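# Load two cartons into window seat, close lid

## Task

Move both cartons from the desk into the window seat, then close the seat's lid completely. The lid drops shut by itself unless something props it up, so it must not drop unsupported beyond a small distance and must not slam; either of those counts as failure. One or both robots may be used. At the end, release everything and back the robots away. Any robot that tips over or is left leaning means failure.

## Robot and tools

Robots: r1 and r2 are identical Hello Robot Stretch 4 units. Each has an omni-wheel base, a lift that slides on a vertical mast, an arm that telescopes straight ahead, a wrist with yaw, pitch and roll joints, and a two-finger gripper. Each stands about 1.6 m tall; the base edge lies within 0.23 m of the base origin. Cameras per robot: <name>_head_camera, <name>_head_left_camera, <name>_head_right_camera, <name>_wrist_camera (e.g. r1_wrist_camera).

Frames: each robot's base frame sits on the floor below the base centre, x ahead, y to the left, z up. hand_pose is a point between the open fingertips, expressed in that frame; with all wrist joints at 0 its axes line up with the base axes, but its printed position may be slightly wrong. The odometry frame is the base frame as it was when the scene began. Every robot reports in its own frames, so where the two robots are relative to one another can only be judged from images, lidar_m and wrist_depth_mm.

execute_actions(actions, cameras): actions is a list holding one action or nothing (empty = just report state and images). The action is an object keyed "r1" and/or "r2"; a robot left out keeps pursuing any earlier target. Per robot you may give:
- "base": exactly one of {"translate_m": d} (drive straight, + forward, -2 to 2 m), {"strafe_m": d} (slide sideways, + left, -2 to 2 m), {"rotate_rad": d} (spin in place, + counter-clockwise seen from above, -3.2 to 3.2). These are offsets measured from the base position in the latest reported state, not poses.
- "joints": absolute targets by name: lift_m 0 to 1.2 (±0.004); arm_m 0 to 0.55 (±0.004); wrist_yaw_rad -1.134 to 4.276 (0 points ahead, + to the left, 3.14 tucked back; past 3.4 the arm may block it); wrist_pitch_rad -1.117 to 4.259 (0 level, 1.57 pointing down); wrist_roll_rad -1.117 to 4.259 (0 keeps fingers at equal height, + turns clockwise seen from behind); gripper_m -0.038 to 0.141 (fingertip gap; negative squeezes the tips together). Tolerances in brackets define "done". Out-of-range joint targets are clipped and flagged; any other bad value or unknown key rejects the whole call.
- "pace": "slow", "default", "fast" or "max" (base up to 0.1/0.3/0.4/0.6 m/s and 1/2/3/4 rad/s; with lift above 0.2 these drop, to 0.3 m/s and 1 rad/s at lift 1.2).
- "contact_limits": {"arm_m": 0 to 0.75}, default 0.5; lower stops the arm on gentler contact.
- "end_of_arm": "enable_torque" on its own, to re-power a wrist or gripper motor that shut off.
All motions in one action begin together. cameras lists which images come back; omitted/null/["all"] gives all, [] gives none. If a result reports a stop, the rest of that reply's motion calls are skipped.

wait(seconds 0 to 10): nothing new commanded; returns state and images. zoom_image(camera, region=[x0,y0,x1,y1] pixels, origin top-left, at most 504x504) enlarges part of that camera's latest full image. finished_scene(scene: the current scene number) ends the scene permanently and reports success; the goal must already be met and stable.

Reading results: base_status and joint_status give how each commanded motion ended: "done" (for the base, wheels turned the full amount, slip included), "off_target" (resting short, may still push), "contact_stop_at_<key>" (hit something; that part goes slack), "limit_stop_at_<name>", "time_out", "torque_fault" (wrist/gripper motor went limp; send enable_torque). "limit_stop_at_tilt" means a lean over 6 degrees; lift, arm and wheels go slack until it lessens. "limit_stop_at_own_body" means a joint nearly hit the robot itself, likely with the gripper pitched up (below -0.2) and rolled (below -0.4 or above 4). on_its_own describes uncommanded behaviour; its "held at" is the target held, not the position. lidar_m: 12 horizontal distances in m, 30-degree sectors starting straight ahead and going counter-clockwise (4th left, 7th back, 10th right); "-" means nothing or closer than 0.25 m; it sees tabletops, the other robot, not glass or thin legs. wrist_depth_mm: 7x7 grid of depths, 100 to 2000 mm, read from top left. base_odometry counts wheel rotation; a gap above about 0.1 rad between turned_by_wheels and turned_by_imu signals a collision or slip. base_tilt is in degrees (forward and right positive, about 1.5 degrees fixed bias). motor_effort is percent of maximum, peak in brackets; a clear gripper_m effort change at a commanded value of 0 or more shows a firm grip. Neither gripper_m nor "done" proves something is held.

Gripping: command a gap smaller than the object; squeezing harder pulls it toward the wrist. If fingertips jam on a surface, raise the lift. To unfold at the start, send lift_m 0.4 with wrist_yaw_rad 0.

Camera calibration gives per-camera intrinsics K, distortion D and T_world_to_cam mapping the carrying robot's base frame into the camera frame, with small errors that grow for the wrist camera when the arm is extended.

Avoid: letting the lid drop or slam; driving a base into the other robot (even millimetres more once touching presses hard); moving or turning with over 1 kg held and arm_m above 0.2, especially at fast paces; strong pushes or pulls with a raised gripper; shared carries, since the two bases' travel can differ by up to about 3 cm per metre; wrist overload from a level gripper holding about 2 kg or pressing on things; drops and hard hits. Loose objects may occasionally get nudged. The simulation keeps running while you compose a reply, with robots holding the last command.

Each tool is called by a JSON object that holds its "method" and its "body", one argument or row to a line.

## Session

{"method": "execute_actions", "body": {
  "actions": []
}}

Scene clock: 0.00 s.
r1.base_odometry: x=+0.000 y=+0.000 heading=+0.000 (m, m, rad; r1's odometry frame)
r1.turned_by_wheels: +0.000 (rad since the last result)
r1.turned_by_imu: +0.000 (rad since the last result)
r1.base_tilt: forward=-0.1 right=-0.5 (deg)
r1.lidar_m: 1.64 1.85 1.84 1.22 1.09 1.13 1.42 1.84 1.68 1.48 2.68 3.07
r1.base_status: not commanded
r1.joint_positions: lift_m=+0.138 arm_m=-0.001 wrist_yaw_rad=+3.202 wrist_pitch_rad=+0.016 wrist_roll_rad=-0.012 gripper_m=+0.057
r1.joint_status: not commanded
r1.motor_effort: lift_m=+19 arm_m=+0 wrist_yaw_rad=+0 wrist_pitch_rad=-4 wrist_roll_rad=+1 gripper_m=-2 wheel_0=+0 wheel_1=-1 wheel_2=+0 (%)
r1.hand_pose: x=-0.1232 y=+0.0699 z=+0.3120 quat_wxyz=(-0.030, -0.008, -0.006, +0.999) (m; r1's base frame)
r1.wrist_depth_mm: - 132 - 1708 1336 1060 904 / - 132 175 1756 1366 1098 917 / - 114 139 1863 1366 1098 946 / - 124 173 1863 1430 1118 976 / 133 133 - 1808 1366 1138 976 / 206 1499 204 1182 198 931 842 / 200 904 842 105 750 647 640
r2.base_odometry: x=+0.000 y=+0.000 heading=+0.000 (m, m, rad; r2's odometry frame)
r2.turned_by_wheels: +0.000 (rad since the last result)
r2.turned_by_imu: +0.000 (rad since the last result)
r2.base_tilt: forward=-1.0 right=+0.0 (deg)
r2.lidar_m: 0.73 0.99 1.90 1.94 1.94 2.72 1.61 1.16 1.36 1.09 0.76 0.71
r2.base_status: not commanded
r2.joint_positions: lift_m=+0.242 arm_m=+0.000 wrist_yaw_rad=+3.224 wrist_pitch_rad=+0.017 wrist_roll_rad=-0.003 gripper_m=+0.057
r2.joint_status: not commanded
r2.motor_effort: lift_m=+17 arm_m=+0 wrist_yaw_rad=+0 wrist_pitch_rad=-7 wrist_roll_rad=-2 gripper_m=-4 wheel_0=+0 wheel_1=+0 wheel_2=-1 (%)
r2.hand_pose: x=-0.1242 y=+0.0633 z=+0.4150 quat_wxyz=(-0.041, -0.008, -0.002, +0.999) (m; r2's base frame)
r2.wrist_depth_mm: - 113 128 - - - - / - 110 129 - - - - / - 118 139 - - - - / 134 133 - - - - - / 1756 - 1983 - 1863 - - / 228 1336 1138 1205 1118 1255 1255 / 225 904 960 - 991 878 917
pictures: r1_head_camera, r1_head_left_camera, r1_head_right_camera, r1_wrist_camera, r2_head_camera, r2_head_left_camera, r2_head_right_camera, r2_wrist_camera
camera_calibration (this result's frames):
r1_wrist_camera: T_world_to_cam=[[-0.0110875, 0.985909, -0.166915, -0.0161209], [0.0227602, -0.166633, -0.985756, 0.374332], [-0.999679, -0.0147286, -0.0205919, 0.111608], [0, 0, 0, 1]] pos_world=[0.102874, 0.0799137, 0.368608]
r2_wrist_camera: T_world_to_cam=[[-0.0402499, 0.998199, 0.0444862, -0.0991321], [0.0981068, 0.0482552, -0.994005, 0.458494], [-0.994362, -0.0356442, -0.0998723, 0.149048], [0, 0, 0, 1]] pos_world=[0.0992367, 0.0821416, 0.475041]
Images, in order (width x height): r1_head_camera 420x560, r1_head_left_camera 420x672, r1_head_right_camera 420x672, r1_wrist_camera 616x392, r2_head_camera 420x560, r2_head_left_camera 420x672, r2_head_right_camera 420x672, r2_wrist_camera 616x392.

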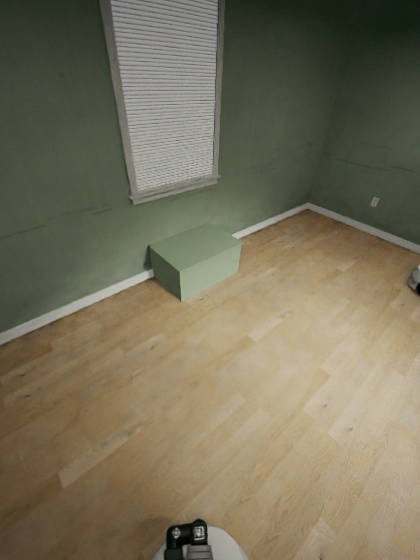

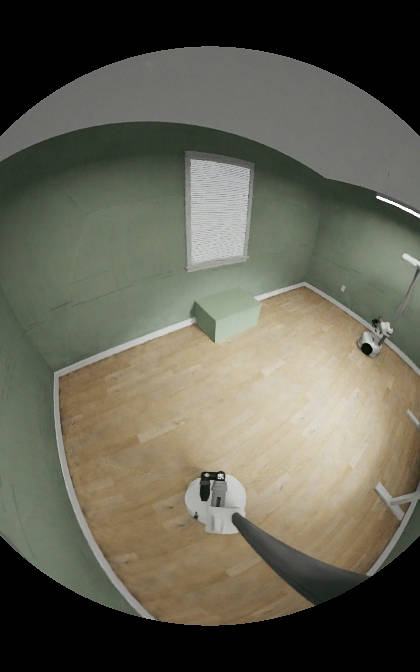

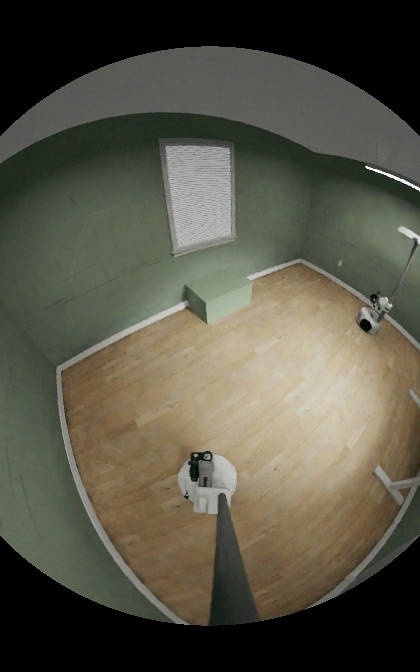

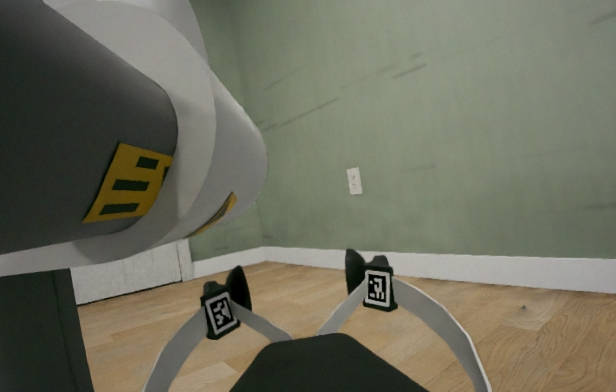

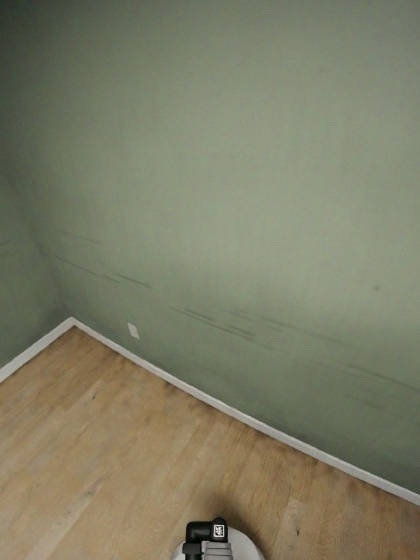

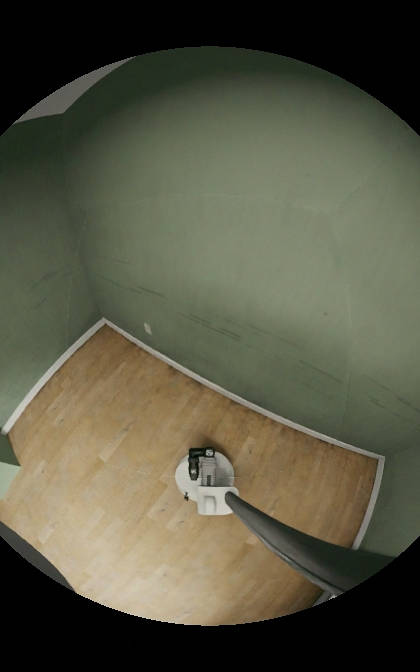

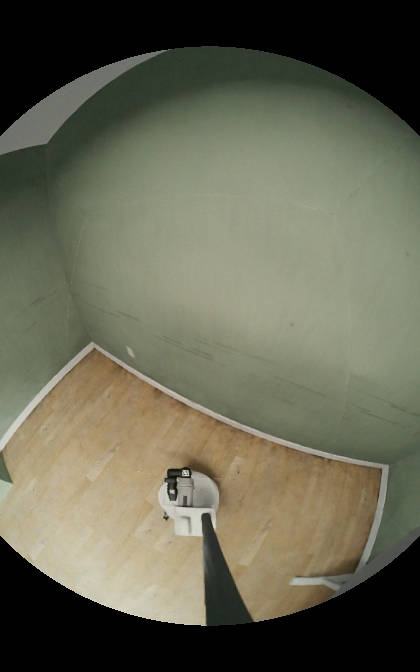

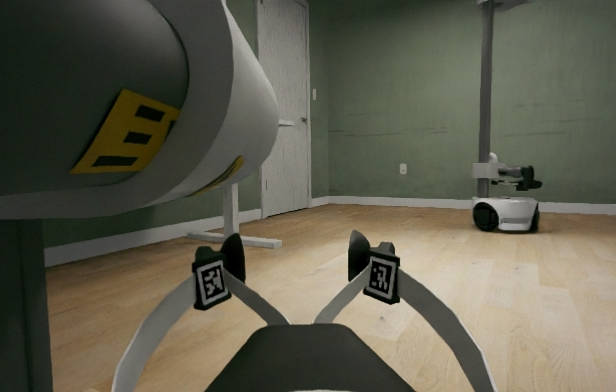

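{"method": "zoom_image", "body": {
  "camera": "r1_head_camera",
  "region": [130, 200, 270, 320]
}}

Region (130, 200, 270, 320) of r1_head_camera's 420x560 image, scaled by 3.600, with more detail than that image has; it fills the top 432 rows of this view, and the rest is white.

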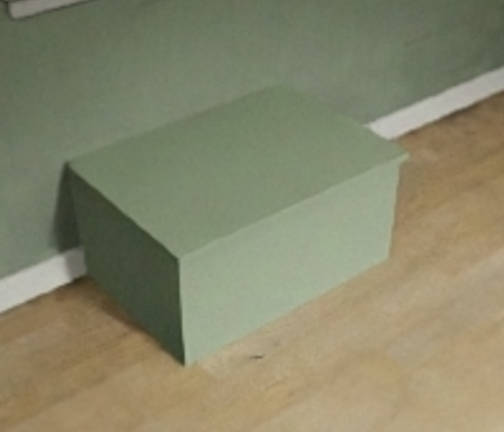

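{"method": "execute_actions", "body": {
  "actions": [
    {"r1": {"base": {"translate_m": 1.08}, "joints": {"lift_m": 0.4, "wrist_yaw_rad": 0, "gripper_m": 0.0}, "pace": "fast"}, "r2": {"base": {"rotate_rad": -2.03}, "joints": {"lift_m": 0.62, "wrist_yaw_rad": 0, "gripper_m": 0.14}}}
  ],
  "cameras": ["r2_head_camera", "r2_head_right_camera"]
}}

{"method": "execute_actions", "body": {
  "actions": [
    {"r1": {"base": {"rotate_rad": 0.655}, "joints": {"lift_m": 0.03, "wrist_pitch_rad": -0.3}}}
  ],
  "cameras": ["r1_head_camera", "r1_wrist_camera"]
}}

Scene clock: 21.93 s.
r1.base_odometry: x=+1.080 y=+0.000 heading=+0.000 (m, m, rad; r1's odometry frame)
r1.turned_by_wheels: +0.000 (rad since the last result)
r1.turned_by_imu: -0.005 (rad since the last result)
r1.base_tilt: forward=-0.2 right=-0.4 (deg)
r1.lidar_m: 0.57 0.61 1.02 1.30 1.78 1.80 2.27 2.70 1.95 2.21 2.20 0.87
r1.base_status: done
r1.joint_positions: lift_m=+0.400 arm_m=-0.001 wrist_yaw_rad=+0.000 wrist_pitch_rad=+0.016 wrist_roll_rad=-0.012 gripper_m=+0.000
r1.joint_status: all done
r1.motor_effort: lift_m=+23(26) arm_m=+0(0) wrist_yaw_rad=+0(7) wrist_pitch_rad=-6(3) wrist_roll_rad=+1(1) gripper_m=-5(4) wheel_0=+1(9) wheel_1=+3(12) wheel_2=+1(15) (%)
r1.hand_pose: x=+0.4585 y=-0.0873 z=+0.5733 quat_wxyz=(+1.000, -0.006, +0.008, +0.000) (m; r1's base frame)
r1.wrist_depth_mm: 732 854 1008 1255 1618 - - / 732 842 991 1229 1576 - - / 715 831 976 1205 1499 - - / 723 831 976 1160 1499 - - / 715 820 960 1138 1464 - - / 699 798 878 195 182 1499 1430 / 691 676 574 106 668 1060 1078
r2.base_odometry: x=+0.000 y=+0.000 heading=-2.029 (m, m, rad; r2's odometry frame)
r2.turned_by_wheels: -2.029 (rad since the last result)
r2.turned_by_imu: -2.055 (rad since the last result)
r2.base_tilt: forward=-1.1 right=-0.2 (deg)
r2.lidar_m: 1.60 1.02 0.76 0.72 0.75 1.05 1.89 1.94 2.03 4.04 1.52 1.16
r2.base_status: done
r2.joint_positions: lift_m=+0.620 arm_m=+0.000 wrist_yaw_rad=+0.000 wrist_pitch_rad=+0.017 wrist_roll_rad=-0.003 gripper_m=+0.140
r2.joint_status: all done
r2.motor_effort: lift_m=+22(23) arm_m=+0(0) wrist_yaw_rad=-2(7) wrist_pitch_rad=-6(7) wrist_roll_rad=-2(1) gripper_m=+1(1) wheel_0=+3(7) wheel_1=+4(10) wheel_2=+0(8) (%)
r2.hand_pose: x=+0.4590 y=-0.0873 z=+0.7929 quat_wxyz=(+1.000, -0.002, +0.008, +0.000) (m; r2's base frame)
r2.wrist_depth_mm: 1336 1576 1576 1576 1661 1661 1661 / 1308 1576 1618 1618 1708 1708 1708 / 1308 1661 1661 1661 1708 1661 1708 / 1308 1661 1661 1708 1708 1397 960 / 1336 1661 1708 1708 1756 1756 1756 / 1308 1661 1708 167 1756 1756 1808 / 1281 1618 1661 - 1576 1661 1618
pictures: r2_head_camera, r2_head_right_camera
Images, in order (width x height): r2_head_camera 420x560, r2_head_right_camera 420x672.

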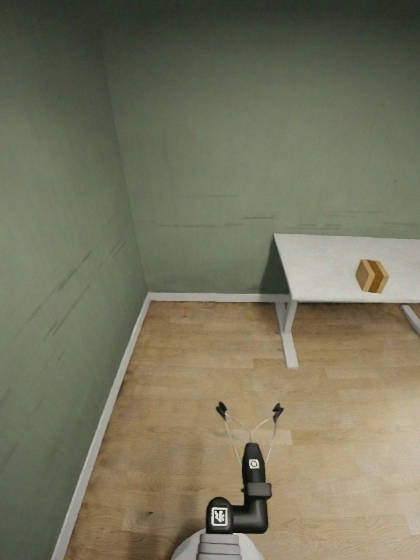

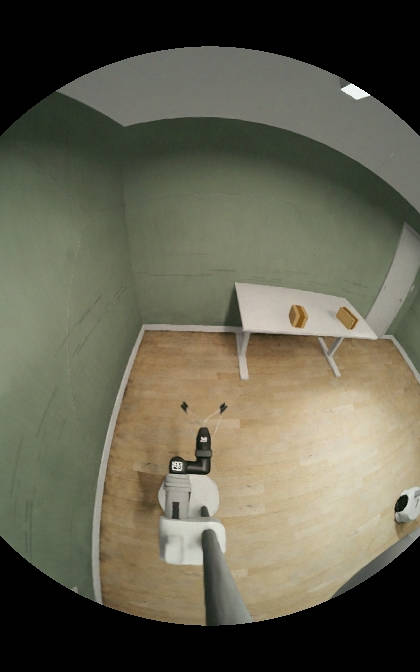

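Scene clock: 23.97 s.
r1.base_odometry: x=+1.080 y=+0.000 heading=+0.654 (m, m, rad; r1's odometry frame)
r1.turned_by_wheels: +0.654 (rad since the last result)
r1.turned_by_imu: +0.660 (rad since the last result)
r1.base_tilt: forward=-0.2 right=-0.4 (deg)
r1.lidar_m: 0.89 1.05 1.41 1.78 1.84 2.51 1.96 2.00 2.19 2.94 0.74 0.56
r1.base_status: done
r1.joint_positions: lift_m=+0.070 arm_m=-0.001 wrist_yaw_rad=+0.000 wrist_pitch_rad=-0.298 wrist_roll_rad=-0.012 gripper_m=+0.000
r1.joint_status: lift_m limit_stop_at_own_body (moved -0.330 of -0.370); the others done
r1.on_its_own: lift_m is slack since a limit_stop_at_own_body (your +0.030 is given up); arm_m is slack since a limit_stop_at_own_body
r1.motor_effort: lift_m=+20(23) arm_m=+0(0) wrist_yaw_rad=+0(0) wrist_pitch_rad=-4(9) wrist_roll_rad=+1(0) gripper_m=-5(6) wheel_0=-4(6) wheel_1=-5(8) wheel_2=-3(11) (%)
r1.hand_pose: x=+0.4458 y=-0.0874 z=+0.3324 quat_wxyz=(+0.989, -0.006, -0.148, -0.001) (m; r1's base frame)
r1.wrist_depth_mm: 991 991 991 1008 991 991 991 / 946 946 946 931 931 946 946 / 891 878 891 891 891 904 904 / 842 842 842 854 854 854 866 / 809 809 809 809 809 325 324 / 768 768 759 196 181 315 310 / 732 732 732 105 525 298 300
r2.base_odometry: x=+0.000 y=+0.000 heading=-2.029 (m, m, rad; r2's odometry frame)
r2.turned_by_wheels: +0.000 (rad since the last result)
r2.turned_by_imu: -0.001 (rad since the last result)
r2.base_tilt: forward=-1.0 right=-0.1 (deg)
r2.lidar_m: 1.61 1.02 0.75 0.72 0.76 1.04 1.89 1.93 2.04 4.05 1.54 1.15
r2.base_status: not commanded
r2.joint_positions: lift_m=+0.620 arm_m=+0.000 wrist_yaw_rad=+0.000 wrist_pitch_rad=+0.017 wrist_roll_rad=-0.003 gripper_m=+0.140
r2.joint_status: not commanded
r2.motor_effort: lift_m=+22(22) arm_m=+0(0) wrist_yaw_rad=-1(1) wrist_pitch_rad=-7(7) wrist_roll_rad=-2(0) gripper_m=+2(1) wheel_0=+3(3) wheel_1=+3(4) wheel_2=+1(0) (%)
r2.hand_pose: x=+0.4590 y=-0.0873 z=+0.7929 quat_wxyz=(+1.000, -0.002, +0.008, +0.000) (m; r2's base frame)
r2.wrist_depth_mm: 1308 1618 1576 1661 1618 1661 1756 / 1308 1661 1576 1661 1661 1618 1708 / 1308 1618 1618 1661 1708 1661 1808 / 1308 1661 1661 1708 1708 1397 946 / 1308 1618 1661 1808 1756 1756 1808 / 1308 1618 1661 167 1756 1808 1808 / 1308 1618 1708 - 1576 1661 1661
pictures: r1_head_camera, r1_wrist_camera
camera_calibration (this result's frames):
r1_wrist_camera: T_world_to_cam=[[0.00563708, -0.984784, -0.17369, -0.0287773], [0.292265, 0.167731, -0.941513, 0.249682], [0.956321, -0.0454561, 0.288763, -0.299002], [0, 0, 0, 1]] pos_world=[0.213131, -0.0838104, 0.316421]
Images, in order (width x height): r1_head_camera 420x560, r1_wrist_camera 616x392.

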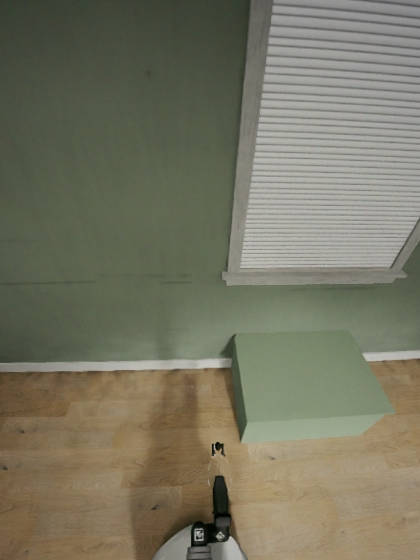

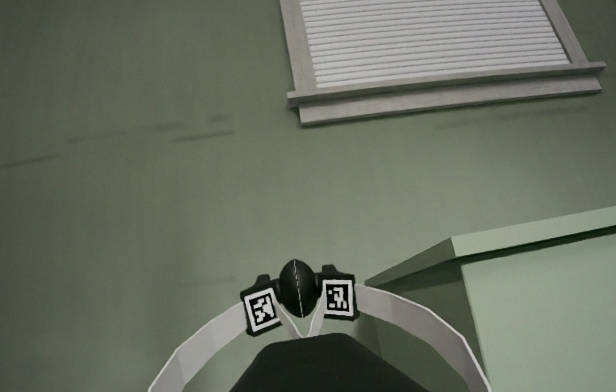

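{"method": "execute_actions", "body": {
  "actions": [
    {"r1": {"base": {"strafe_m": -0.21}, "joints": {"lift_m": 0.075, "arm_m": 0.0}}, "r2": {"base": {"strafe_m": -0.75}, "pace": "fast"}}
  ],
  "cameras": ["r2_head_camera", "r2_wrist_camera"]
}}

{"method": "execute_actions", "body": {
  "actions": [
    {"r1": {"base": {"translate_m": -0.06}, "joints": {"arm_m": 0.09}}}
  ],
  "cameras": ["r1_wrist_camera", "r1_head_camera", "r2_head_camera", "r2_wrist_camera"]
}}

Scene clock: 46.40 s.
r1.base_odometry: x=+1.208 y=-0.166 heading=+0.654 (m, m, rad; r1's odometry frame)
r1.turned_by_wheels: +0.000 (rad since the last result)
r1.turned_by_imu: -0.001 (rad since the last result)
r1.base_tilt: forward=-0.2 right=-0.4 (deg)
r1.lidar_m: 0.50 1.03 1.42 1.98 2.07 2.81 1.93 1.81 1.33 2.72 0.74 0.52
r1.base_status: done
r1.joint_positions: lift_m=+0.075 arm_m=-0.001 wrist_yaw_rad=+0.000 wrist_pitch_rad=-0.298 wrist_roll_rad=-0.012 gripper_m=+0.000
r1.joint_status: all done
r1.motor_effort: lift_m=+24(24) arm_m=+5(5) wrist_yaw_rad=+0(0) wrist_pitch_rad=-6(6) wrist_roll_rad=+0(1) gripper_m=-5(5) wheel_0=+0(9) wheel_1=-4(9) wheel_2=+0(5) (%)
r1.hand_pose: x=+0.4458 y=-0.0874 z=+0.3375 quat_wxyz=(+0.989, -0.006, -0.148, -0.001) (m; r1's base frame)
r1.wrist_depth_mm: 1008 991 976 991 1008 991 1025 / 946 946 946 946 931 946 960 / 904 904 878 904 904 904 904 / 842 842 854 854 866 866 854 / 798 809 809 809 820 322 322 / 759 778 300 196 182 312 312 / 732 741 303 106 303 298 301
r2.base_odometry: x=-0.673 y=+0.332 heading=-2.029 (m, m, rad; r2's odometry frame)
r2.turned_by_wheels: +0.000 (rad since the last result)
r2.turned_by_imu: +0.001 (rad since the last result)
r2.base_tilt: forward=-1.1 right=-0.2 (deg)
r2.lidar_m: 1.06 1.14 1.53 1.48 1.56 1.98 1.91 1.51 1.34 3.28 1.47 1.10
r2.base_status: done
r2.joint_positions: lift_m=+0.620 arm_m=+0.000 wrist_yaw_rad=+0.000 wrist_pitch_rad=+0.017 wrist_roll_rad=-0.003 gripper_m=+0.140
r2.joint_status: not commanded
r2.motor_effort: lift_m=+22(22) arm_m=+0(0) wrist_yaw_rad=+0(1) wrist_pitch_rad=-8(7) wrist_roll_rad=+0(2) gripper_m=+4(1) wheel_0=+0(12) wheel_1=+2(13) wheel_2=+0(3) (%)
r2.hand_pose: x=+0.4590 y=-0.0874 z=+0.7929 quat_wxyz=(+1.000, -0.002, +0.008, +0.000) (m; r2's base frame)
r2.wrist_depth_mm: 1576 1576 1576 1618 1576 1661 1661 / 1576 1618 1661 1661 1618 1708 1708 / 1618 1618 1708 1618 1661 1708 1708 / 1661 1661 1537 904 1430 1060 960 / 1708 854 1708 1708 1708 1756 1756 / 1708 1661 1336 168 1708 1808 1808 / 1661 1661 1397 - 1756 1618 1537
pictures: r2_head_camera, r2_wrist_camera
camera_calibration (this result's frames):
r2_wrist_camera: T_world_to_cam=[[-0.0422873, -0.998115, 0.0444877, -0.115601], [-0.101782, -0.0399922, -0.994003, 0.868287], [0.993908, -0.0465618, -0.0998989, -0.15219], [0, 0, 0, 1]] pos_world=[0.23475, -0.0877441, 0.853018]
Images, in order (width x height): r2_head_camera 420x560, r2_wrist_camera 616x392.

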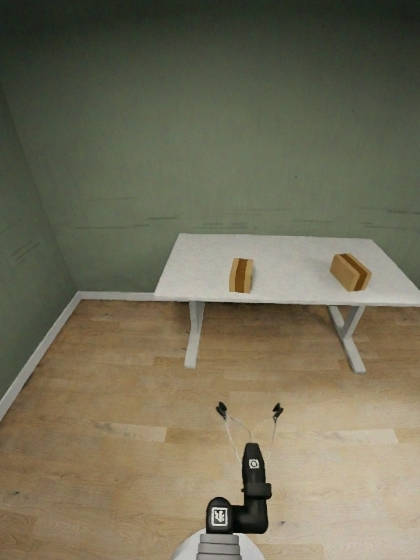

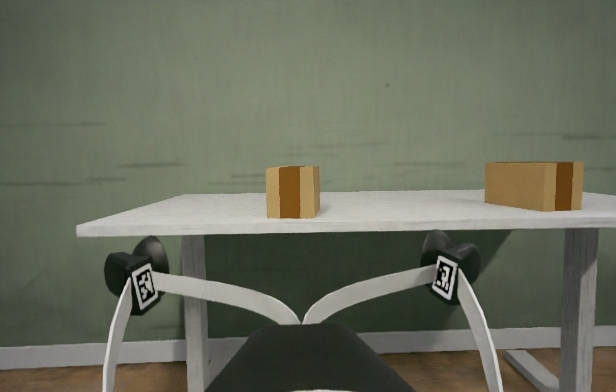

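Scene clock: 47.67 s.
r1.base_odometry: x=+1.160 y=-0.203 heading=+0.654 (m, m, rad; r1's odometry frame)
r1.turned_by_wheels: +0.000 (rad since the last result)
r1.turned_by_imu: +0.000 (rad since the last result)
r1.base_tilt: forward=-0.3 right=-0.3 (deg)
r1.lidar_m: 0.59 1.09 1.53 1.98 2.07 2.76 1.89 1.64 1.30 2.75 0.83 0.59
r1.base_status: done
r1.joint_positions: lift_m=+0.075 arm_m=+0.089 wrist_yaw_rad=+0.000 wrist_pitch_rad=-0.298 wrist_roll_rad=-0.012 gripper_m=+0.000
r1.joint_status: all done
r1.motor_effort: lift_m=+24(24) arm_m=+8(7) wrist_yaw_rad=+0(0) wrist_pitch_rad=-8(7) wrist_roll_rad=+1(1) gripper_m=-5(4) wheel_0=-2(5) wheel_1=-4(9) wheel_2=+3(12) (%)
r1.hand_pose: x=+0.5352 y=-0.0874 z=+0.3375 quat_wxyz=(+0.989, -0.006, -0.148, -0.001) (m; r1's base frame)
r1.wrist_depth_mm: 960 960 960 960 960 960 976 / 904 917 904 904 891 904 904 / 854 854 866 866 866 866 878 / 820 809 820 820 820 820 831 / 768 778 778 778 293 293 293 / 732 741 272 196 182 285 285 / 699 707 273 106 274 271 274
r2.base_odometry: x=-0.673 y=+0.332 heading=-2.029 (m, m, rad; r2's odometry frame)
r2.turned_by_wheels: +0.000 (rad since the last result)
r2.turned_by_imu: +0.000 (rad since the last result)
r2.base_tilt: forward=-1.0 right=-0.1 (deg)
r2.lidar_m: 1.07 1.14 1.54 1.48 1.56 1.98 1.90 1.51 1.32 3.29 1.44 1.10
r2.base_status: not commanded
r2.joint_positions: lift_m=+0.620 arm_m=+0.000 wrist_yaw_rad=+0.000 wrist_pitch_rad=+0.017 wrist_roll_rad=-0.003 gripper_m=+0.140
r2.joint_status: not commanded
r2.motor_effort: lift_m=+22(22) arm_m=+0(0) wrist_yaw_rad=+0(0) wrist_pitch_rad=-7(8) wrist_roll_rad=-1(1) gripper_m=+2(2) wheel_0=+0(0) wheel_1=+2(2) wheel_2=+0(0) (%)
r2.hand_pose: x=+0.4590 y=-0.0874 z=+0.7929 quat_wxyz=(+1.000, -0.002, +0.008, +0.000) (m; r2's base frame)
r2.wrist_depth_mm: 1576 1576 1576 1618 1618 1618 1661 / 1576 1576 1576 1661 1661 1661 1708 / 1618 1661 1661 1618 1661 1708 1661 / 1708 1661 1537 904 1430 1060 960 / 1618 842 1708 1661 1708 1756 1708 / 1661 1708 1308 167 1756 1808 1808 / 1661 1756 1430 - 1756 1618 1464
pictures: r1_head_camera, r1_wrist_camera, r2_head_camera, r2_wrist_camera
camera_calibration (this result's frames):
r1_wrist_camera: T_world_to_cam=[[0.00555445, -0.984785, -0.17369, -0.0283792], [0.292295, 0.167706, -0.941508, 0.228308], [0.956312, -0.0455392, 0.288779, -0.385997], [0, 0, 0, 1]] pos_world=[0.302558, -0.0838141, 0.321493]
r2_wrist_camera: T_world_to_cam=[[-0.0422876, -0.998115, 0.0444878, -0.1156], [-0.101782, -0.0399922, -0.994003, 0.868287], [0.993908, -0.0465621, -0.099899, -0.15219], [0, 0, 0, 1]] pos_world=[0.23475, -0.0877441, 0.853018]
Images, in order (width x height): r1_head_camera 420x560, r1_wrist_camera 616x392, r2_head_camera 420x560, r2_wrist_camera 616x392.

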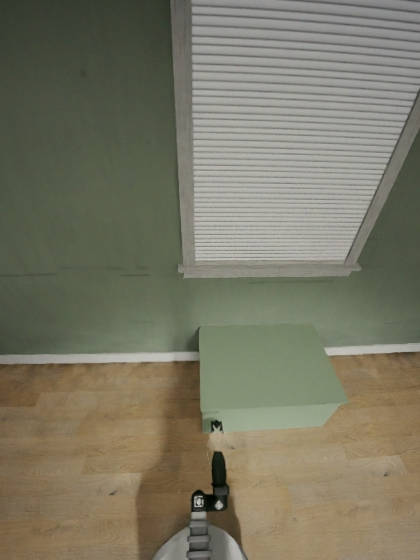

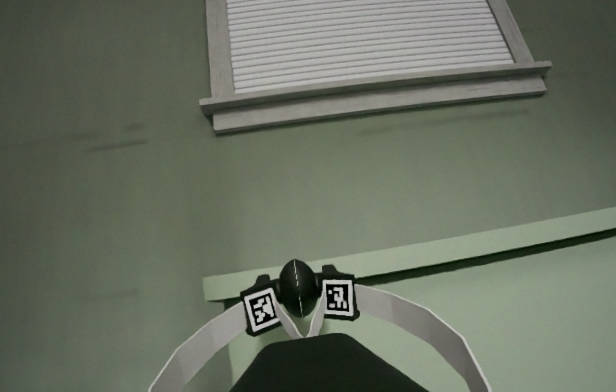

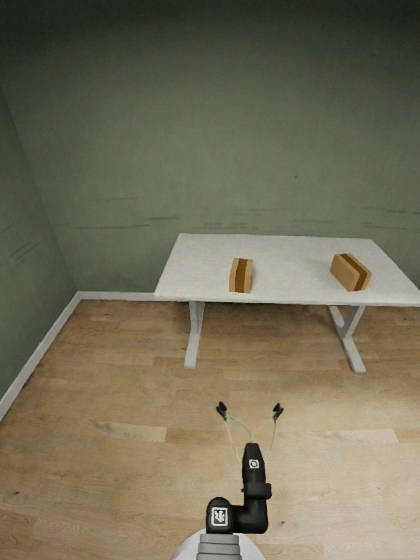

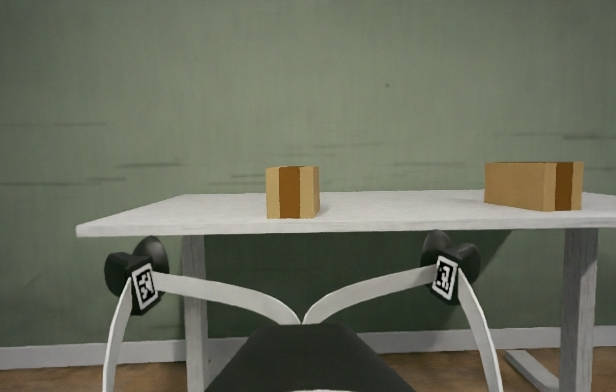

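{"method": "zoom_image", "body": {
  "camera": "r2_head_camera",
  "region": [200, 230, 400, 320]
}}

{"method": "zoom_image", "body": {
  "camera": "r2_wrist_camera",
  "region": [230, 140, 370, 240]
}}

Region (200, 230, 400, 320) of r2_head_camera's 420x560 image, scaled by 2.520, with more detail than that image has; it fills the top 227 rows of this view, and the rest is white.

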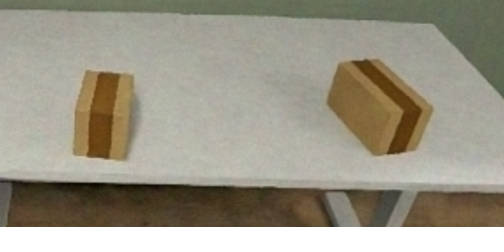

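Region (230, 140, 370, 240) of r2_wrist_camera's 616x392 image, scaled by 3.600; it fills the top 360 rows of this view, and the rest is white.

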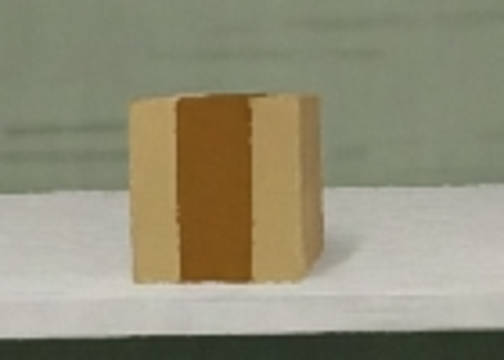

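{"method": "execute_actions", "body": {
  "actions": [
    {"r1": {"joints": {"lift_m": 0.035}, "pace": "slow"}, "r2": {"base": {"translate_m": 0.68}, "joints": {"lift_m": 1.02, "wrist_pitch_rad": 1.57, "wrist_roll_rad": 0.17}, "pace": "fast"}}
  ],
  "cameras": []
}}

{"method": "execute_actions", "body": {
  "actions": [
    {"r1": {"joints": {"arm_m": 0.17}, "contact_limits": {"arm_m": 0.03}, "pace": "slow"}, "r2": {"joints": {"arm_m": 0.37}}}
  ],
  "cameras": ["r1_wrist_camera", "r2_head_camera", "r2_wrist_camera"]
}}

Scene clock: 67.97 s.
r1.base_odometry: x=+1.160 y=-0.203 heading=+0.654 (m, m, rad; r1's odometry frame)
r1.turned_by_wheels: +0.000 (rad since the last result)
r1.turned_by_imu: -0.001 (rad since the last result)
r1.base_tilt: forward=-0.1 right=-0.4 (deg)
r1.lidar_m: 0.57 1.10 1.50 1.98 2.07 2.76 1.88 1.76 1.83 2.74 0.81 0.58
r1.base_status: not commanded
r1.joint_positions: lift_m=+0.035 arm_m=+0.089 wrist_yaw_rad=+0.000 wrist_pitch_rad=-0.298 wrist_roll_rad=-0.012 gripper_m=+0.000
r1.joint_status: all done
r1.motor_effort: lift_m=+15(23) arm_m=+8(8) wrist_yaw_rad=+1(0) wrist_pitch_rad=-7(6) wrist_roll_rad=+1(1) gripper_m=-4(6) wheel_0=-2(2) wheel_1=-4(4) wheel_2=+3(3) (%)
r1.hand_pose: x=+0.5352 y=-0.0874 z=+0.2983 quat_wxyz=(+0.989, -0.006, -0.148, -0.001) (m; r1's base frame)
r1.wrist_depth_mm: 960 960 946 960 960 960 976 / 904 904 891 891 891 917 931 / 866 854 866 854 866 866 878 / 809 809 820 820 831 309 309 / 778 788 294 296 298 298 298 / 732 741 287 196 182 285 283 / 715 707 273 106 273 271 273
r2.base_odometry: x=-0.973 y=-0.278 heading=-2.029 (m, m, rad; r2's odometry frame)
r2.turned_by_wheels: +0.000 (rad since the last result)
r2.turned_by_imu: -0.003 (rad since the last result)
r2.base_tilt: forward=-0.9 right=-0.2 (deg)
r2.lidar_m: 0.38 0.41 1.52 1.45 1.53 2.13 2.19 1.78 1.91 3.29 0.54 0.39
r2.base_status: done
r2.joint_positions: lift_m=+1.020 arm_m=+0.000 wrist_yaw_rad=+0.000 wrist_pitch_rad=+1.570 wrist_roll_rad=+0.170 gripper_m=+0.140
r2.joint_status: all done
r2.motor_effort: lift_m=+22(23) arm_m=+0(0) wrist_yaw_rad=+1(0) wrist_pitch_rad=-1(6) wrist_roll_rad=-1(4) gripper_m=+4(2) wheel_0=+2(8) wheel_1=+3(10) wheel_2=+1(12) (%)
r2.hand_pose: x=+0.1707 y=-0.0874 z=+0.9094 quat_wxyz=(+0.705, +0.060, +0.704, -0.060) (m; r2's base frame)
r2.wrist_depth_mm: 392 399 415 1118 1138 1138 1160 / 1098 1098 1098 1138 1138 1160 1160 / 1118 1118 1138 1138 1138 1160 1160 / 1118 1138 1138 991 1160 1205 1205 / 1138 1138 946 946 1182 1205 1205 / 1160 1160 946 168 1182 1229 1229 / 1138 1160 1182 - 1205 1205 1255
pictures: none
No camera images: the call's "cameras" was empty. Leave "cameras" out to get every camera's image.

Scene clock: 70.17 s.
r1.base_odometry: x=+1.160 y=-0.203 heading=+0.654 (m, m, rad; r1's odometry frame)
r1.turned_by_wheels: +0.000 (rad since the last result)
r1.turned_by_imu: -0.001 (rad since the last result)
r1.base_tilt: forward=-0.3 right=-0.5 (deg)
r1.lidar_m: 0.59 1.10 1.51 1.98 2.07 2.78 1.91 1.74 1.83 2.74 0.83 0.60
r1.base_status: not commanded
r1.joint_positions: lift_m=+0.035 arm_m=+0.148 wrist_yaw_rad=-0.006 wrist_pitch_rad=-0.303 wrist_roll_rad=-0.012 gripper_m=+0.000
r1.joint_status: arm_m contact_stop (moved +0.060 of +0.081)
r1.on_its_own: arm_m is slack since a contact_stop (your +0.170 is given up); wrist_yaw_rad is at rest, and its effort (+17) is outside its rest range (-13 to +13)
r1.motor_effort: lift_m=+16(16) arm_m=+0(15) wrist_yaw_rad=+17(18) wrist_pitch_rad=+8(10) wrist_roll_rad=+1(0) gripper_m=-3(6) wheel_0=+0(2) wheel_1=-2(4) wheel_2=-3(3) (%)
r1.contact_limits: arm_m 0.03
r1.hand_pose: x=+0.5941 y=-0.0890 z=+0.2997 quat_wxyz=(+0.988, -0.007, -0.151, -0.004) (m; r1's base frame)
r1.wrist_depth_mm: 878 904 878 891 904 891 904 / 842 842 820 820 842 854 866 / 798 798 798 798 809 820 820 / 759 759 759 235 239 248 252 / 715 715 238 239 241 241 241 / 683 683 191 206 181 229 230 / 654 654 216 105 220 218 -
r2.base_odometry: x=-0.973 y=-0.278 heading=-2.029 (m, m, rad; r2's odometry frame)
r2.turned_by_wheels: +0.000 (rad since the last result)
r2.turned_by_imu: -0.001 (rad since the last result)
r2.base_tilt: forward=-1.0 right=-0.1 (deg)
r2.lidar_m: 0.38 0.41 1.51 1.46 1.53 2.13 2.18 1.78 1.91 3.29 0.54 0.41
r2.base_status: not commanded
r2.joint_positions: lift_m=+1.020 arm_m=+0.368 wrist_yaw_rad=+0.000 wrist_pitch_rad=+1.570 wrist_roll_rad=+0.170 gripper_m=+0.140
r2.joint_status: all done
r2.motor_effort: lift_m=+22(22) arm_m=+9(9) wrist_yaw_rad=+0(1) wrist_pitch_rad=-1(0) wrist_roll_rad=+0(1) gripper_m=+3(1) wheel_0=+2(2) wheel_1=+3(3) wheel_2=+1(1) (%)
r2.hand_pose: x=+0.5395 y=-0.0874 z=+0.9094 quat_wxyz=(+0.705, +0.060, +0.704, -0.060) (m; r2's base frame)
r2.wrist_depth_mm: 389 394 397 404 404 413 415 / 397 399 399 407 413 415 421 / 399 402 407 410 418 421 424 / 404 404 413 297 301 421 430 / 410 410 415 300 301 430 433 / 413 413 424 168 307 433 439 / 418 424 427 - 1229 1229 1255
pictures: r1_wrist_camera, r2_head_camera, r2_wrist_camera
camera_calibration (this result's frames):
r1_wrist_camera: T_world_to_cam=[[0.000735756, -0.984806, -0.173654, -0.0340117], [0.298493, 0.165954, -0.939873, 0.171446], [0.954412, -0.051143, 0.29408, -0.43244], [0, 0, 0, 1]] pos_world=[0.361576, -0.0840634, 0.282403]
r2_wrist_camera: T_world_to_cam=[[-0.128708, -0.990747, 0.0430645, -0.0688573], [-0.987682, 0.131964, 0.0840774, 0.504792], [-0.0889824, -0.0317126, -0.995528, 1.17938], [0, 0, 0, 1]] pos_world=[0.594656, -0.0974333, 1.13463]
Images, in order (width x height): r1_wrist_camera 616x392, r2_head_camera 420x560, r2_wrist_camera 616x392.

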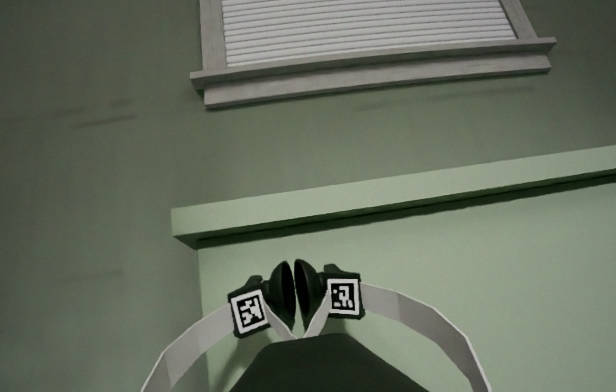

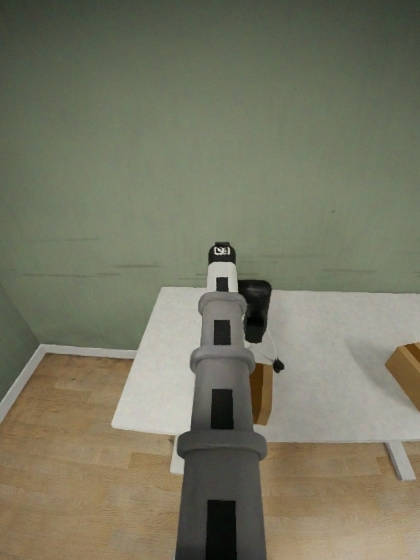

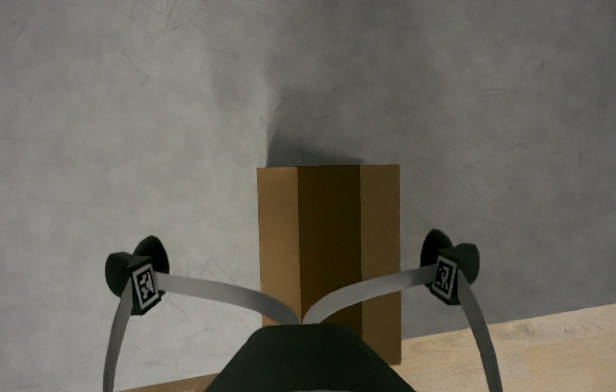

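{"method": "execute_actions", "body": {
  "actions": [
    {"r1": {"joints": {"arm_m": 0.139}, "pace": "slow"}, "r2": {"base": {"strafe_m": -0.025}, "joints": {"arm_m": 0.334}, "pace": "slow"}}
  ],
  "cameras": []
}}

{"method": "execute_actions", "body": {
  "actions": [
    {"r1": {"joints": {"lift_m": 0.1}, "pace": "slow"}, "r2": {"joints": {"lift_m": 0.912}, "pace": "slow"}}
  ],
  "cameras": ["r1_wrist_camera", "r2_wrist_camera"]
}}

Scene clock: 86.03 s.
r1.base_odometry: x=+1.160 y=-0.203 heading=+0.654 (m, m, rad; r1's odometry frame)
r1.turned_by_wheels: +0.000 (rad since the last result)
r1.turned_by_imu: -0.001 (rad since the last result)
r1.base_tilt: forward=-0.2 right=-0.5 (deg)
r1.lidar_m: 0.58 1.09 1.52 1.97 2.06 2.77 1.90 1.73 1.82 2.74 0.83 0.59
r1.base_status: not commanded
r1.joint_positions: lift_m=+0.035 arm_m=+0.140 wrist_yaw_rad=+0.000 wrist_pitch_rad=-0.299 wrist_roll_rad=-0.012 gripper_m=+0.000
r1.joint_status: all done
r1.motor_effort: lift_m=+16(16) arm_m=-8(10) wrist_yaw_rad=+2(17) wrist_pitch_rad=-4(9) wrist_roll_rad=+1(0) gripper_m=-4(6) wheel_0=+0(0) wheel_1=-2(2) wheel_2=-3(3) (%)
r1.hand_pose: x=+0.5871 y=-0.0876 z=+0.2984 quat_wxyz=(+0.989, -0.006, -0.149, -0.001) (m; r1's base frame)
r1.wrist_depth_mm: 891 904 891 891 891 904 917 / 854 854 831 831 842 854 866 / 798 809 798 798 809 820 820 / 759 768 768 242 246 254 258 / 715 723 245 247 247 247 248 / 691 691 236 196 182 236 236 / 668 668 223 106 226 224 -
r2.base_odometry: x=-0.996 y=-0.267 heading=-2.029 (m, m, rad; r2's odometry frame)
r2.turned_by_wheels: +0.000 (rad since the last result)
r2.turned_by_imu: -0.001 (rad since the last result)
r2.base_tilt: forward=-1.0 right=-0.1 (deg)
r2.lidar_m: 0.36 0.42 1.54 1.49 1.57 2.17 2.19 1.76 1.93 3.27 0.54 0.41
r2.base_status: done
r2.joint_positions: lift_m=+1.020 arm_m=+0.336 wrist_yaw_rad=+0.000 wrist_pitch_rad=+1.570 wrist_roll_rad=+0.170 gripper_m=+0.140
r2.joint_status: all done
r2.motor_effort: lift_m=+22(22) arm_m=-10(10) wrist_yaw_rad=+0(0) wrist_pitch_rad=-1(1) wrist_roll_rad=-1(0) gripper_m=+3(1) wheel_0=+2(8) wheel_1=-4(8) wheel_2=+0(2) (%)
r2.hand_pose: x=+0.5069 y=-0.0874 z=+0.9094 quat_wxyz=(+0.705, +0.060, +0.704, -0.060) (m; r2's base frame)
r2.wrist_depth_mm: 392 397 399 402 407 413 415 / 394 399 404 410 410 415 418 / 399 404 407 294 415 424 427 / 407 407 294 297 421 424 427 / 407 410 300 300 424 433 436 / 415 415 301 167 430 1205 1229 / 418 1160 1160 - 1205 1205 1255
pictures: none
No camera images: the call's "cameras" was empty. Leave "cameras" out to get every camera's image.

Scene clock: 87.80 s.
r1.base_odometry: x=+1.160 y=-0.203 heading=+0.654 (m, m, rad; r1's odometry frame)
r1.turned_by_wheels: +0.000 (rad since the last result)
r1.turned_by_imu: +0.000 (rad since the last result)
r1.base_tilt: forward=-0.2 right=-0.5 (deg)
r1.lidar_m: 0.59 1.10 1.53 1.98 2.07 2.77 1.89 1.74 1.83 2.74 0.85 0.60
r1.base_status: not commanded
r1.joint_positions: lift_m=+0.099 arm_m=+0.140 wrist_yaw_rad=-0.002 wrist_pitch_rad=-0.277 wrist_roll_rad=-0.012 gripper_m=+0.000
r1.joint_status: all done
r1.on_its_own: wrist_pitch_rad is at rest, and its effort (-66) is outside its rest range (-23 to +23)
r1.motor_effort: lift_m=+33(32) arm_m=-5(8) wrist_yaw_rad=+6(6) wrist_pitch_rad=-66(78) wrist_roll_rad=+1(0) gripper_m=-2(7) wheel_0=+0(1) wheel_1=-2(2) wheel_2=-3(4) (%)
r1.hand_pose: x=+0.5881 y=-0.0880 z=+0.3560 quat_wxyz=(+0.990, -0.006, -0.138, -0.002) (m; r1's base frame)
r1.wrist_depth_mm: 854 866 842 866 866 866 878 / 820 820 809 820 809 831 842 / 788 788 788 788 798 798 809 / 750 750 750 759 759 768 768 / 715 715 226 229 236 244 248 / 691 691 235 200 184 236 236 / 661 661 223 106 228 226 -
r2.base_odometry: x=-0.996 y=-0.267 heading=-2.029 (m, m, rad; r2's odometry frame)
r2.turned_by_wheels: +0.000 (rad since the last result)
r2.turned_by_imu: +0.000 (rad since the last result)
r2.base_tilt: forward=-1.0 right=-0.2 (deg)
r2.lidar_m: 0.37 0.41 1.55 1.49 1.53 2.17 2.19 1.75 1.92 3.27 0.54 0.41
r2.base_status: not commanded
r2.joint_positions: lift_m=+0.912 arm_m=+0.336 wrist_yaw_rad=+0.000 wrist_pitch_rad=+1.570 wrist_roll_rad=+0.170 gripper_m=+0.140
r2.joint_status: all done
r2.motor_effort: lift_m=+12(19) arm_m=-10(9) wrist_yaw_rad=-1(1) wrist_pitch_rad=-1(0) wrist_roll_rad=+0(0) gripper_m=+0(0) wheel_0=+2(2) wheel_1=-4(4) wheel_2=+0(0) (%)
r2.hand_pose: x=+0.5069 y=-0.0874 z=+0.8022 quat_wxyz=(+0.705, +0.060, +0.704, -0.060) (m; r2's base frame)
r2.wrist_depth_mm: 289 291 296 298 300 303 306 / 291 294 298 301 303 306 309 / 296 298 184 185 188 309 312 / 298 301 186 187 190 314 317 / 303 303 189 189 192 315 320 / 303 306 190 190 194 320 324 / 307 312 191 - 320 1098 1118
pictures: r1_wrist_camera, r2_wrist_camera
camera_calibration (this result's frames):
r1_wrist_camera: T_world_to_cam=[[-0.0000507442, -0.984788, -0.173761, -0.0226899], [0.272978, 0.167148, -0.947388, 0.243765], [0.96202, -0.047481, 0.268817, -0.438359], [0, 0, 0, 1]] pos_world=[0.355166, -0.0839035, 0.344836]
r2_wrist_camera: T_world_to_cam=[[-0.128708, -0.990747, 0.043065, -0.0684358], [-0.987682, 0.131964, 0.0840812, 0.481609], [-0.0889862, -0.0317126, -0.995528, 1.06975], [0, 0, 0, 1]] pos_world=[0.562061, -0.0974333, 1.02742]
Images, in order (width x height): r1_wrist_camera 616x392, r2_wrist_camera 616x392.

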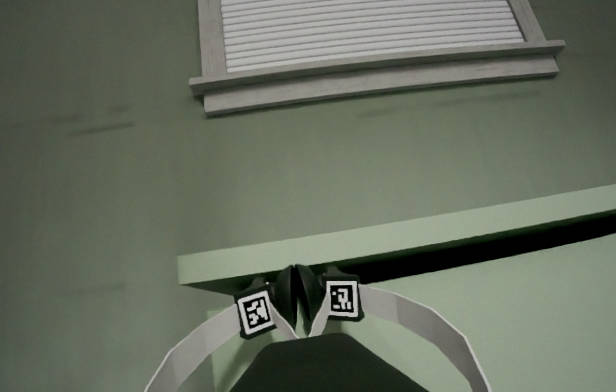

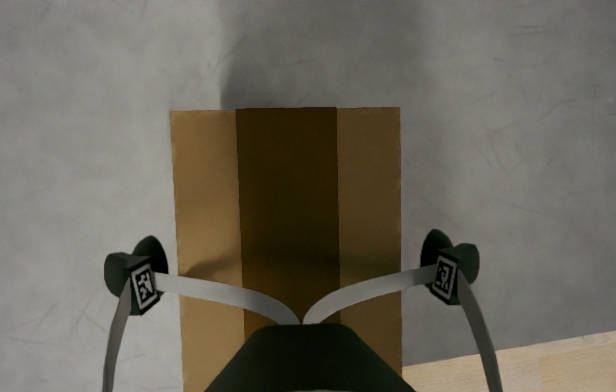

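{"method": "execute_actions", "body": {
  "actions": [
    {"r1": {"joints": {"lift_m": 0.13}, "pace": "slow"}, "r2": {"joints": {"gripper_m": 0.03}}}
  ],
  "cameras": []
}}

{"method": "execute_actions", "body": {
  "actions": [
    {"r1": {"joints": {"arm_m": 0.18}, "pace": "slow"}, "r2": {"joints": {"lift_m": 0.98}, "pace": "slow"}}
  ],
  "cameras": []
}}

{"method": "execute_actions", "body": {
  "actions": [
    {"r1": {"joints": {"arm_m": 0.216, "lift_m": 0.212}, "pace": "slow"}, "r2": {"joints": {"arm_m": 0.0, "wrist_roll_rad": 0.0}}}
  ],
  "cameras": ["r1_wrist_camera", "r2_wrist_camera"]
}}

Scene clock: 132.27 s.
r1.base_odometry: x=+1.160 y=-0.203 heading=+0.654 (m, m, rad; r1's odometry frame)
r1.turned_by_wheels: +0.000 (rad since the last result)
r1.turned_by_imu: -0.001 (rad since the last result)
r1.base_tilt: forward=-0.2 right=-0.5 (deg)
r1.lidar_m: 0.58 1.10 1.52 1.98 2.07 2.77 1.91 1.74 1.83 2.74 0.83 0.61
r1.base_status: not commanded
r1.joint_positions: lift_m=+0.129 arm_m=+0.140 wrist_yaw_rad=-0.002 wrist_pitch_rad=-0.277 wrist_roll_rad=-0.012 gripper_m=+0.000
r1.joint_status: all done
r1.on_its_own: wrist_pitch_rad is at rest, and its effort (-66) is outside its rest range (-23 to +23)
r1.motor_effort: lift_m=+33(35) arm_m=-5(5) wrist_yaw_rad=+6(7) wrist_pitch_rad=-66(66) wrist_roll_rad=+0(1) gripper_m=-5(1) wheel_0=+0(0) wheel_1=-2(2) wheel_2=-3(3) (%)
r1.hand_pose: x=+0.5881 y=-0.0880 z=+0.3860 quat_wxyz=(+0.990, -0.006, -0.138, -0.002) (m; r1's base frame)
r1.wrist_depth_mm: 866 866 854 866 878 878 878 / 831 820 820 809 809 831 831 / 788 778 788 798 798 809 809 / 750 750 759 759 759 759 768 / 715 715 228 231 234 319 488 / 683 683 246 201 183 236 236 / 661 661 224 106 228 226 -
r2.base_odometry: x=-0.996 y=-0.267 heading=-2.029 (m, m, rad; r2's odometry frame)
r2.turned_by_wheels: +0.000 (rad since the last result)
r2.turned_by_imu: -0.001 (rad since the last result)
r2.base_tilt: forward=-0.9 right=-0.2 (deg)
r2.lidar_m: 0.37 0.41 1.54 1.49 1.55 2.17 2.19 1.76 1.93 3.28 0.53 0.41
r2.base_status: not commanded
r2.joint_positions: lift_m=+0.912 arm_m=+0.336 wrist_yaw_rad=+0.000 wrist_pitch_rad=+1.570 wrist_roll_rad=+0.170 gripper_m=+0.031
r2.joint_status: all done
r2.motor_effort: lift_m=+13(14) arm_m=-9(10) wrist_yaw_rad=+0(1) wrist_pitch_rad=-1(0) wrist_roll_rad=-1(1) gripper_m=-26(22) wheel_0=+2(2) wheel_1=-4(4) wheel_2=+0(0) (%)
r2.hand_pose: x=+0.5069 y=-0.0874 z=+0.8021 quat_wxyz=(+0.705, +0.060, +0.704, -0.060) (m; r2's base frame)
r2.wrist_depth_mm: 287 290 294 296 298 303 306 / 291 293 297 298 303 306 307 / 293 298 163 164 167 310 312 / 297 300 165 166 168 312 315 / 300 301 166 167 170 317 319 / 303 174 168 169 171 178 322 / 307 310 169 - 173 1078 1118
pictures: none
No camera images: the call's "cameras" was empty. Leave "cameras" out to get every camera's image.

Scene clock: 133.83 s.
r1.base_odometry: x=+1.160 y=-0.203 heading=+0.654 (m, m, rad; r1's odometry frame)
r1.turned_by_wheels: +0.000 (rad since the last result)
r1.turned_by_imu: +0.000 (rad since the last result)
r1.base_tilt: forward=-0.1 right=-0.4 (deg)
r1.lidar_m: 0.59 1.09 1.51 1.98 2.06 2.75 1.89 1.74 1.83 2.73 0.85 0.61
r1.base_status: not commanded
r1.joint_positions: lift_m=+0.129 arm_m=+0.178 wrist_yaw_rad=-0.005 wrist_pitch_rad=-0.280 wrist_roll_rad=-0.012 gripper_m=+0.000
r1.joint_status: all done
r1.on_its_own: wrist_yaw_rad is at rest, and its effort (+15) is outside its rest range (-13 to +13); wrist_pitch_rad is at rest, and its effort (-60) is outside its rest range (-23 to +23)
r1.motor_effort: lift_m=+33(33) arm_m=+14(16) wrist_yaw_rad=+15(15) wrist_pitch_rad=-60(66) wrist_roll_rad=+1(1) gripper_m=-2(4) wheel_0=+0(0) wheel_1=-2(2) wheel_2=-3(4) (%)
r1.hand_pose: x=+0.6253 y=-0.0889 z=+0.3868 quat_wxyz=(+0.990, -0.007, -0.139, -0.003) (m; r1's base frame)
r1.wrist_depth_mm: 820 809 820 820 831 842 831 / 778 788 768 768 778 798 809 / 741 750 750 750 750 759 768 / 699 715 723 723 723 204 207 / 683 676 193 196 229 315 462 / 647 654 225 201 182 647 211 / 621 627 188 106 193 191 -
r2.base_odometry: x=-0.996 y=-0.267 heading=-2.029 (m, m, rad; r2's odometry frame)
r2.turned_by_wheels: +0.000 (rad since the last result)
r2.turned_by_imu: +0.000 (rad since the last result)
r2.base_tilt: forward=-1.0 right=-0.2 (deg)
r2.lidar_m: 0.38 0.42 1.54 1.48 1.54 2.16 2.19 1.76 1.92 3.27 0.54 0.39
r2.base_status: not commanded
r2.joint_positions: lift_m=+0.979 arm_m=+0.336 wrist_yaw_rad=+0.000 wrist_pitch_rad=+1.570 wrist_roll_rad=+0.170 gripper_m=+0.031
r2.joint_status: all done
r2.motor_effort: lift_m=+24(25) arm_m=-10(10) wrist_yaw_rad=+0(0) wrist_pitch_rad=-1(1) wrist_roll_rad=+0(1) gripper_m=-29(28) wheel_0=+2(2) wheel_1=-4(4) wheel_2=+0(0) (%)
r2.hand_pose: x=+0.5068 y=-0.0874 z=+0.8692 quat_wxyz=(+0.705, +0.060, +0.704, -0.060) (m; r2's base frame)
r2.wrist_depth_mm: 349 355 357 362 366 370 370 / 357 357 362 366 368 375 375 / 359 362 163 164 166 377 382 / 364 366 165 166 167 384 387 / 368 370 167 167 169 387 389 / 370 174 168 169 171 178 1182 / 377 379 169 - 173 1182 1205
pictures: none
No camera images: the call's "cameras" was empty. Leave "cameras" out to get every camera's image.

Scene clock: 135.93 s.
r1.base_odometry: x=+1.160 y=-0.203 heading=+0.654 (m, m, rad; r1's odometry frame)
r1.turned_by_wheels: +0.000 (rad since the last result)
r1.turned_by_imu: +0.000 (rad since the last result)
r1.base_tilt: forward=-0.1 right=-0.4 (deg)
r1.lidar_m: 0.59 1.11 1.52 1.99 2.06 2.77 1.88 1.74 1.83 2.73 0.87 0.60
r1.base_status: not commanded
r1.joint_positions: lift_m=+0.211 arm_m=+0.213 wrist_yaw_rad=-0.007 wrist_pitch_rad=-0.285 wrist_roll_rad=-0.012 gripper_m=+0.000
r1.joint_status: all done
r1.on_its_own: wrist_yaw_rad is at rest, and its effort (+20) is outside its rest range (-13 to +13); wrist_pitch_rad is at rest, and its effort (-43) is outside its rest range (-23 to +23)
r1.motor_effort: lift_m=+32(35) arm_m=+14(14) wrist_yaw_rad=+20(20) wrist_pitch_rad=-43(58) wrist_roll_rad=+0(0) gripper_m=+2(1) wheel_0=+0(0) wheel_1=-2(2) wheel_2=-3(3) (%)
r1.hand_pose: x=+0.6606 y=-0.0893 z=+0.4704 quat_wxyz=(+0.990, -0.007, -0.142, -0.004) (m; r1's base frame)
r1.wrist_depth_mm: 778 778 778 788 788 798 798 / 750 741 741 759 741 741 759 / 699 715 707 707 715 732 741 / 676 683 683 185 188 191 205 / 640 640 193 205 229 262 296 / 615 615 194 202 182 402 535 / 597 591 373 105 585 591 597
r2.base_odometry: x=-0.996 y=-0.267 heading=-2.029 (m, m, rad; r2's odometry frame)
r2.turned_by_wheels: +0.000 (rad since the last result)
r2.turned_by_imu: -0.001 (rad since the last result)
r2.base_tilt: forward=-1.0 right=+0.0 (deg)
r2.lidar_m: 0.38 0.43 1.54 1.49 1.55 2.16 2.19 1.76 1.91 3.28 0.53 0.28
r2.base_status: not commanded
r2.joint_positions: lift_m=+0.979 arm_m=+0.002 wrist_yaw_rad=+0.000 wrist_pitch_rad=+1.571 wrist_roll_rad=+0.000 gripper_m=+0.031
r2.joint_status: all done
r2.motor_effort: lift_m=+24(23) arm_m=-9(11) wrist_yaw_rad=+1(1) wrist_pitch_rad=-3(2) wrist_roll_rad=-3(6) gripper_m=-27(28) wheel_0=+2(2) wheel_1=-4(4) wheel_2=+0(0) (%)
r2.hand_pose: x=+0.1727 y=-0.0874 z=+0.8692 quat_wxyz=(+0.707, +0.000, +0.707, +0.000) (m; r2's base frame)
r2.wrist_depth_mm: 1060 1060 1060 1078 1098 1098 1118 / 1042 1060 1078 1098 1118 1118 1118 / 1060 1078 163 164 166 1118 1160 / 1098 1098 165 166 167 1160 1160 / 1078 1098 166 167 170 1160 1160 / 1098 174 167 169 171 178 1182 / 1118 1138 169 - 173 1182 1182
pictures: r1_wrist_camera, r2_wrist_camera
camera_calibration (this result's frames):
r1_wrist_camera: T_world_to_cam=[[-0.00334639, -0.984786, -0.173741, -0.00195305], [0.281557, 0.165785, -0.945114, 0.325693], [0.959539, -0.0520807, 0.276719, -0.541339], [0, 0, 0, 1]] pos_world=[0.427728, -0.0841116, 0.457276]
r2_wrist_camera: T_world_to_cam=[[0.039774, -0.998275, 0.043189, -0.144197], [-0.995759, -0.0360108, 0.0846653, 0.132076], [-0.082964, -0.0463733, -0.995473, 1.1044], [0, 0, 0, 1]] pos_world=[0.228877, -0.0879775, 1.09444]
Images, in order (width x height): r1_wrist_camera 616x392, r2_wrist_camera 616x392.

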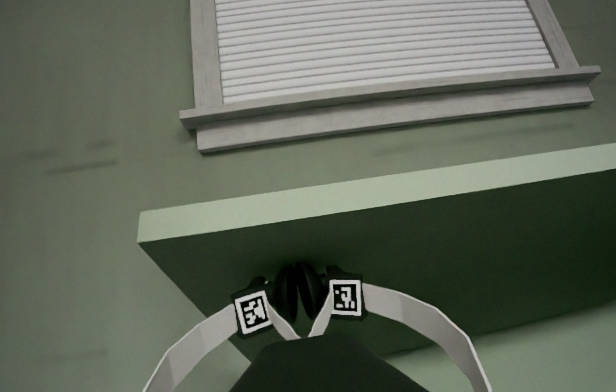

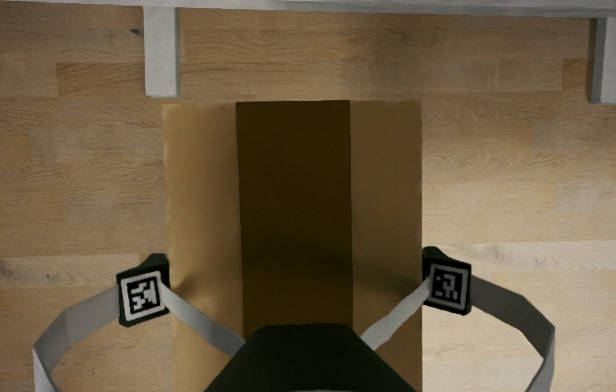

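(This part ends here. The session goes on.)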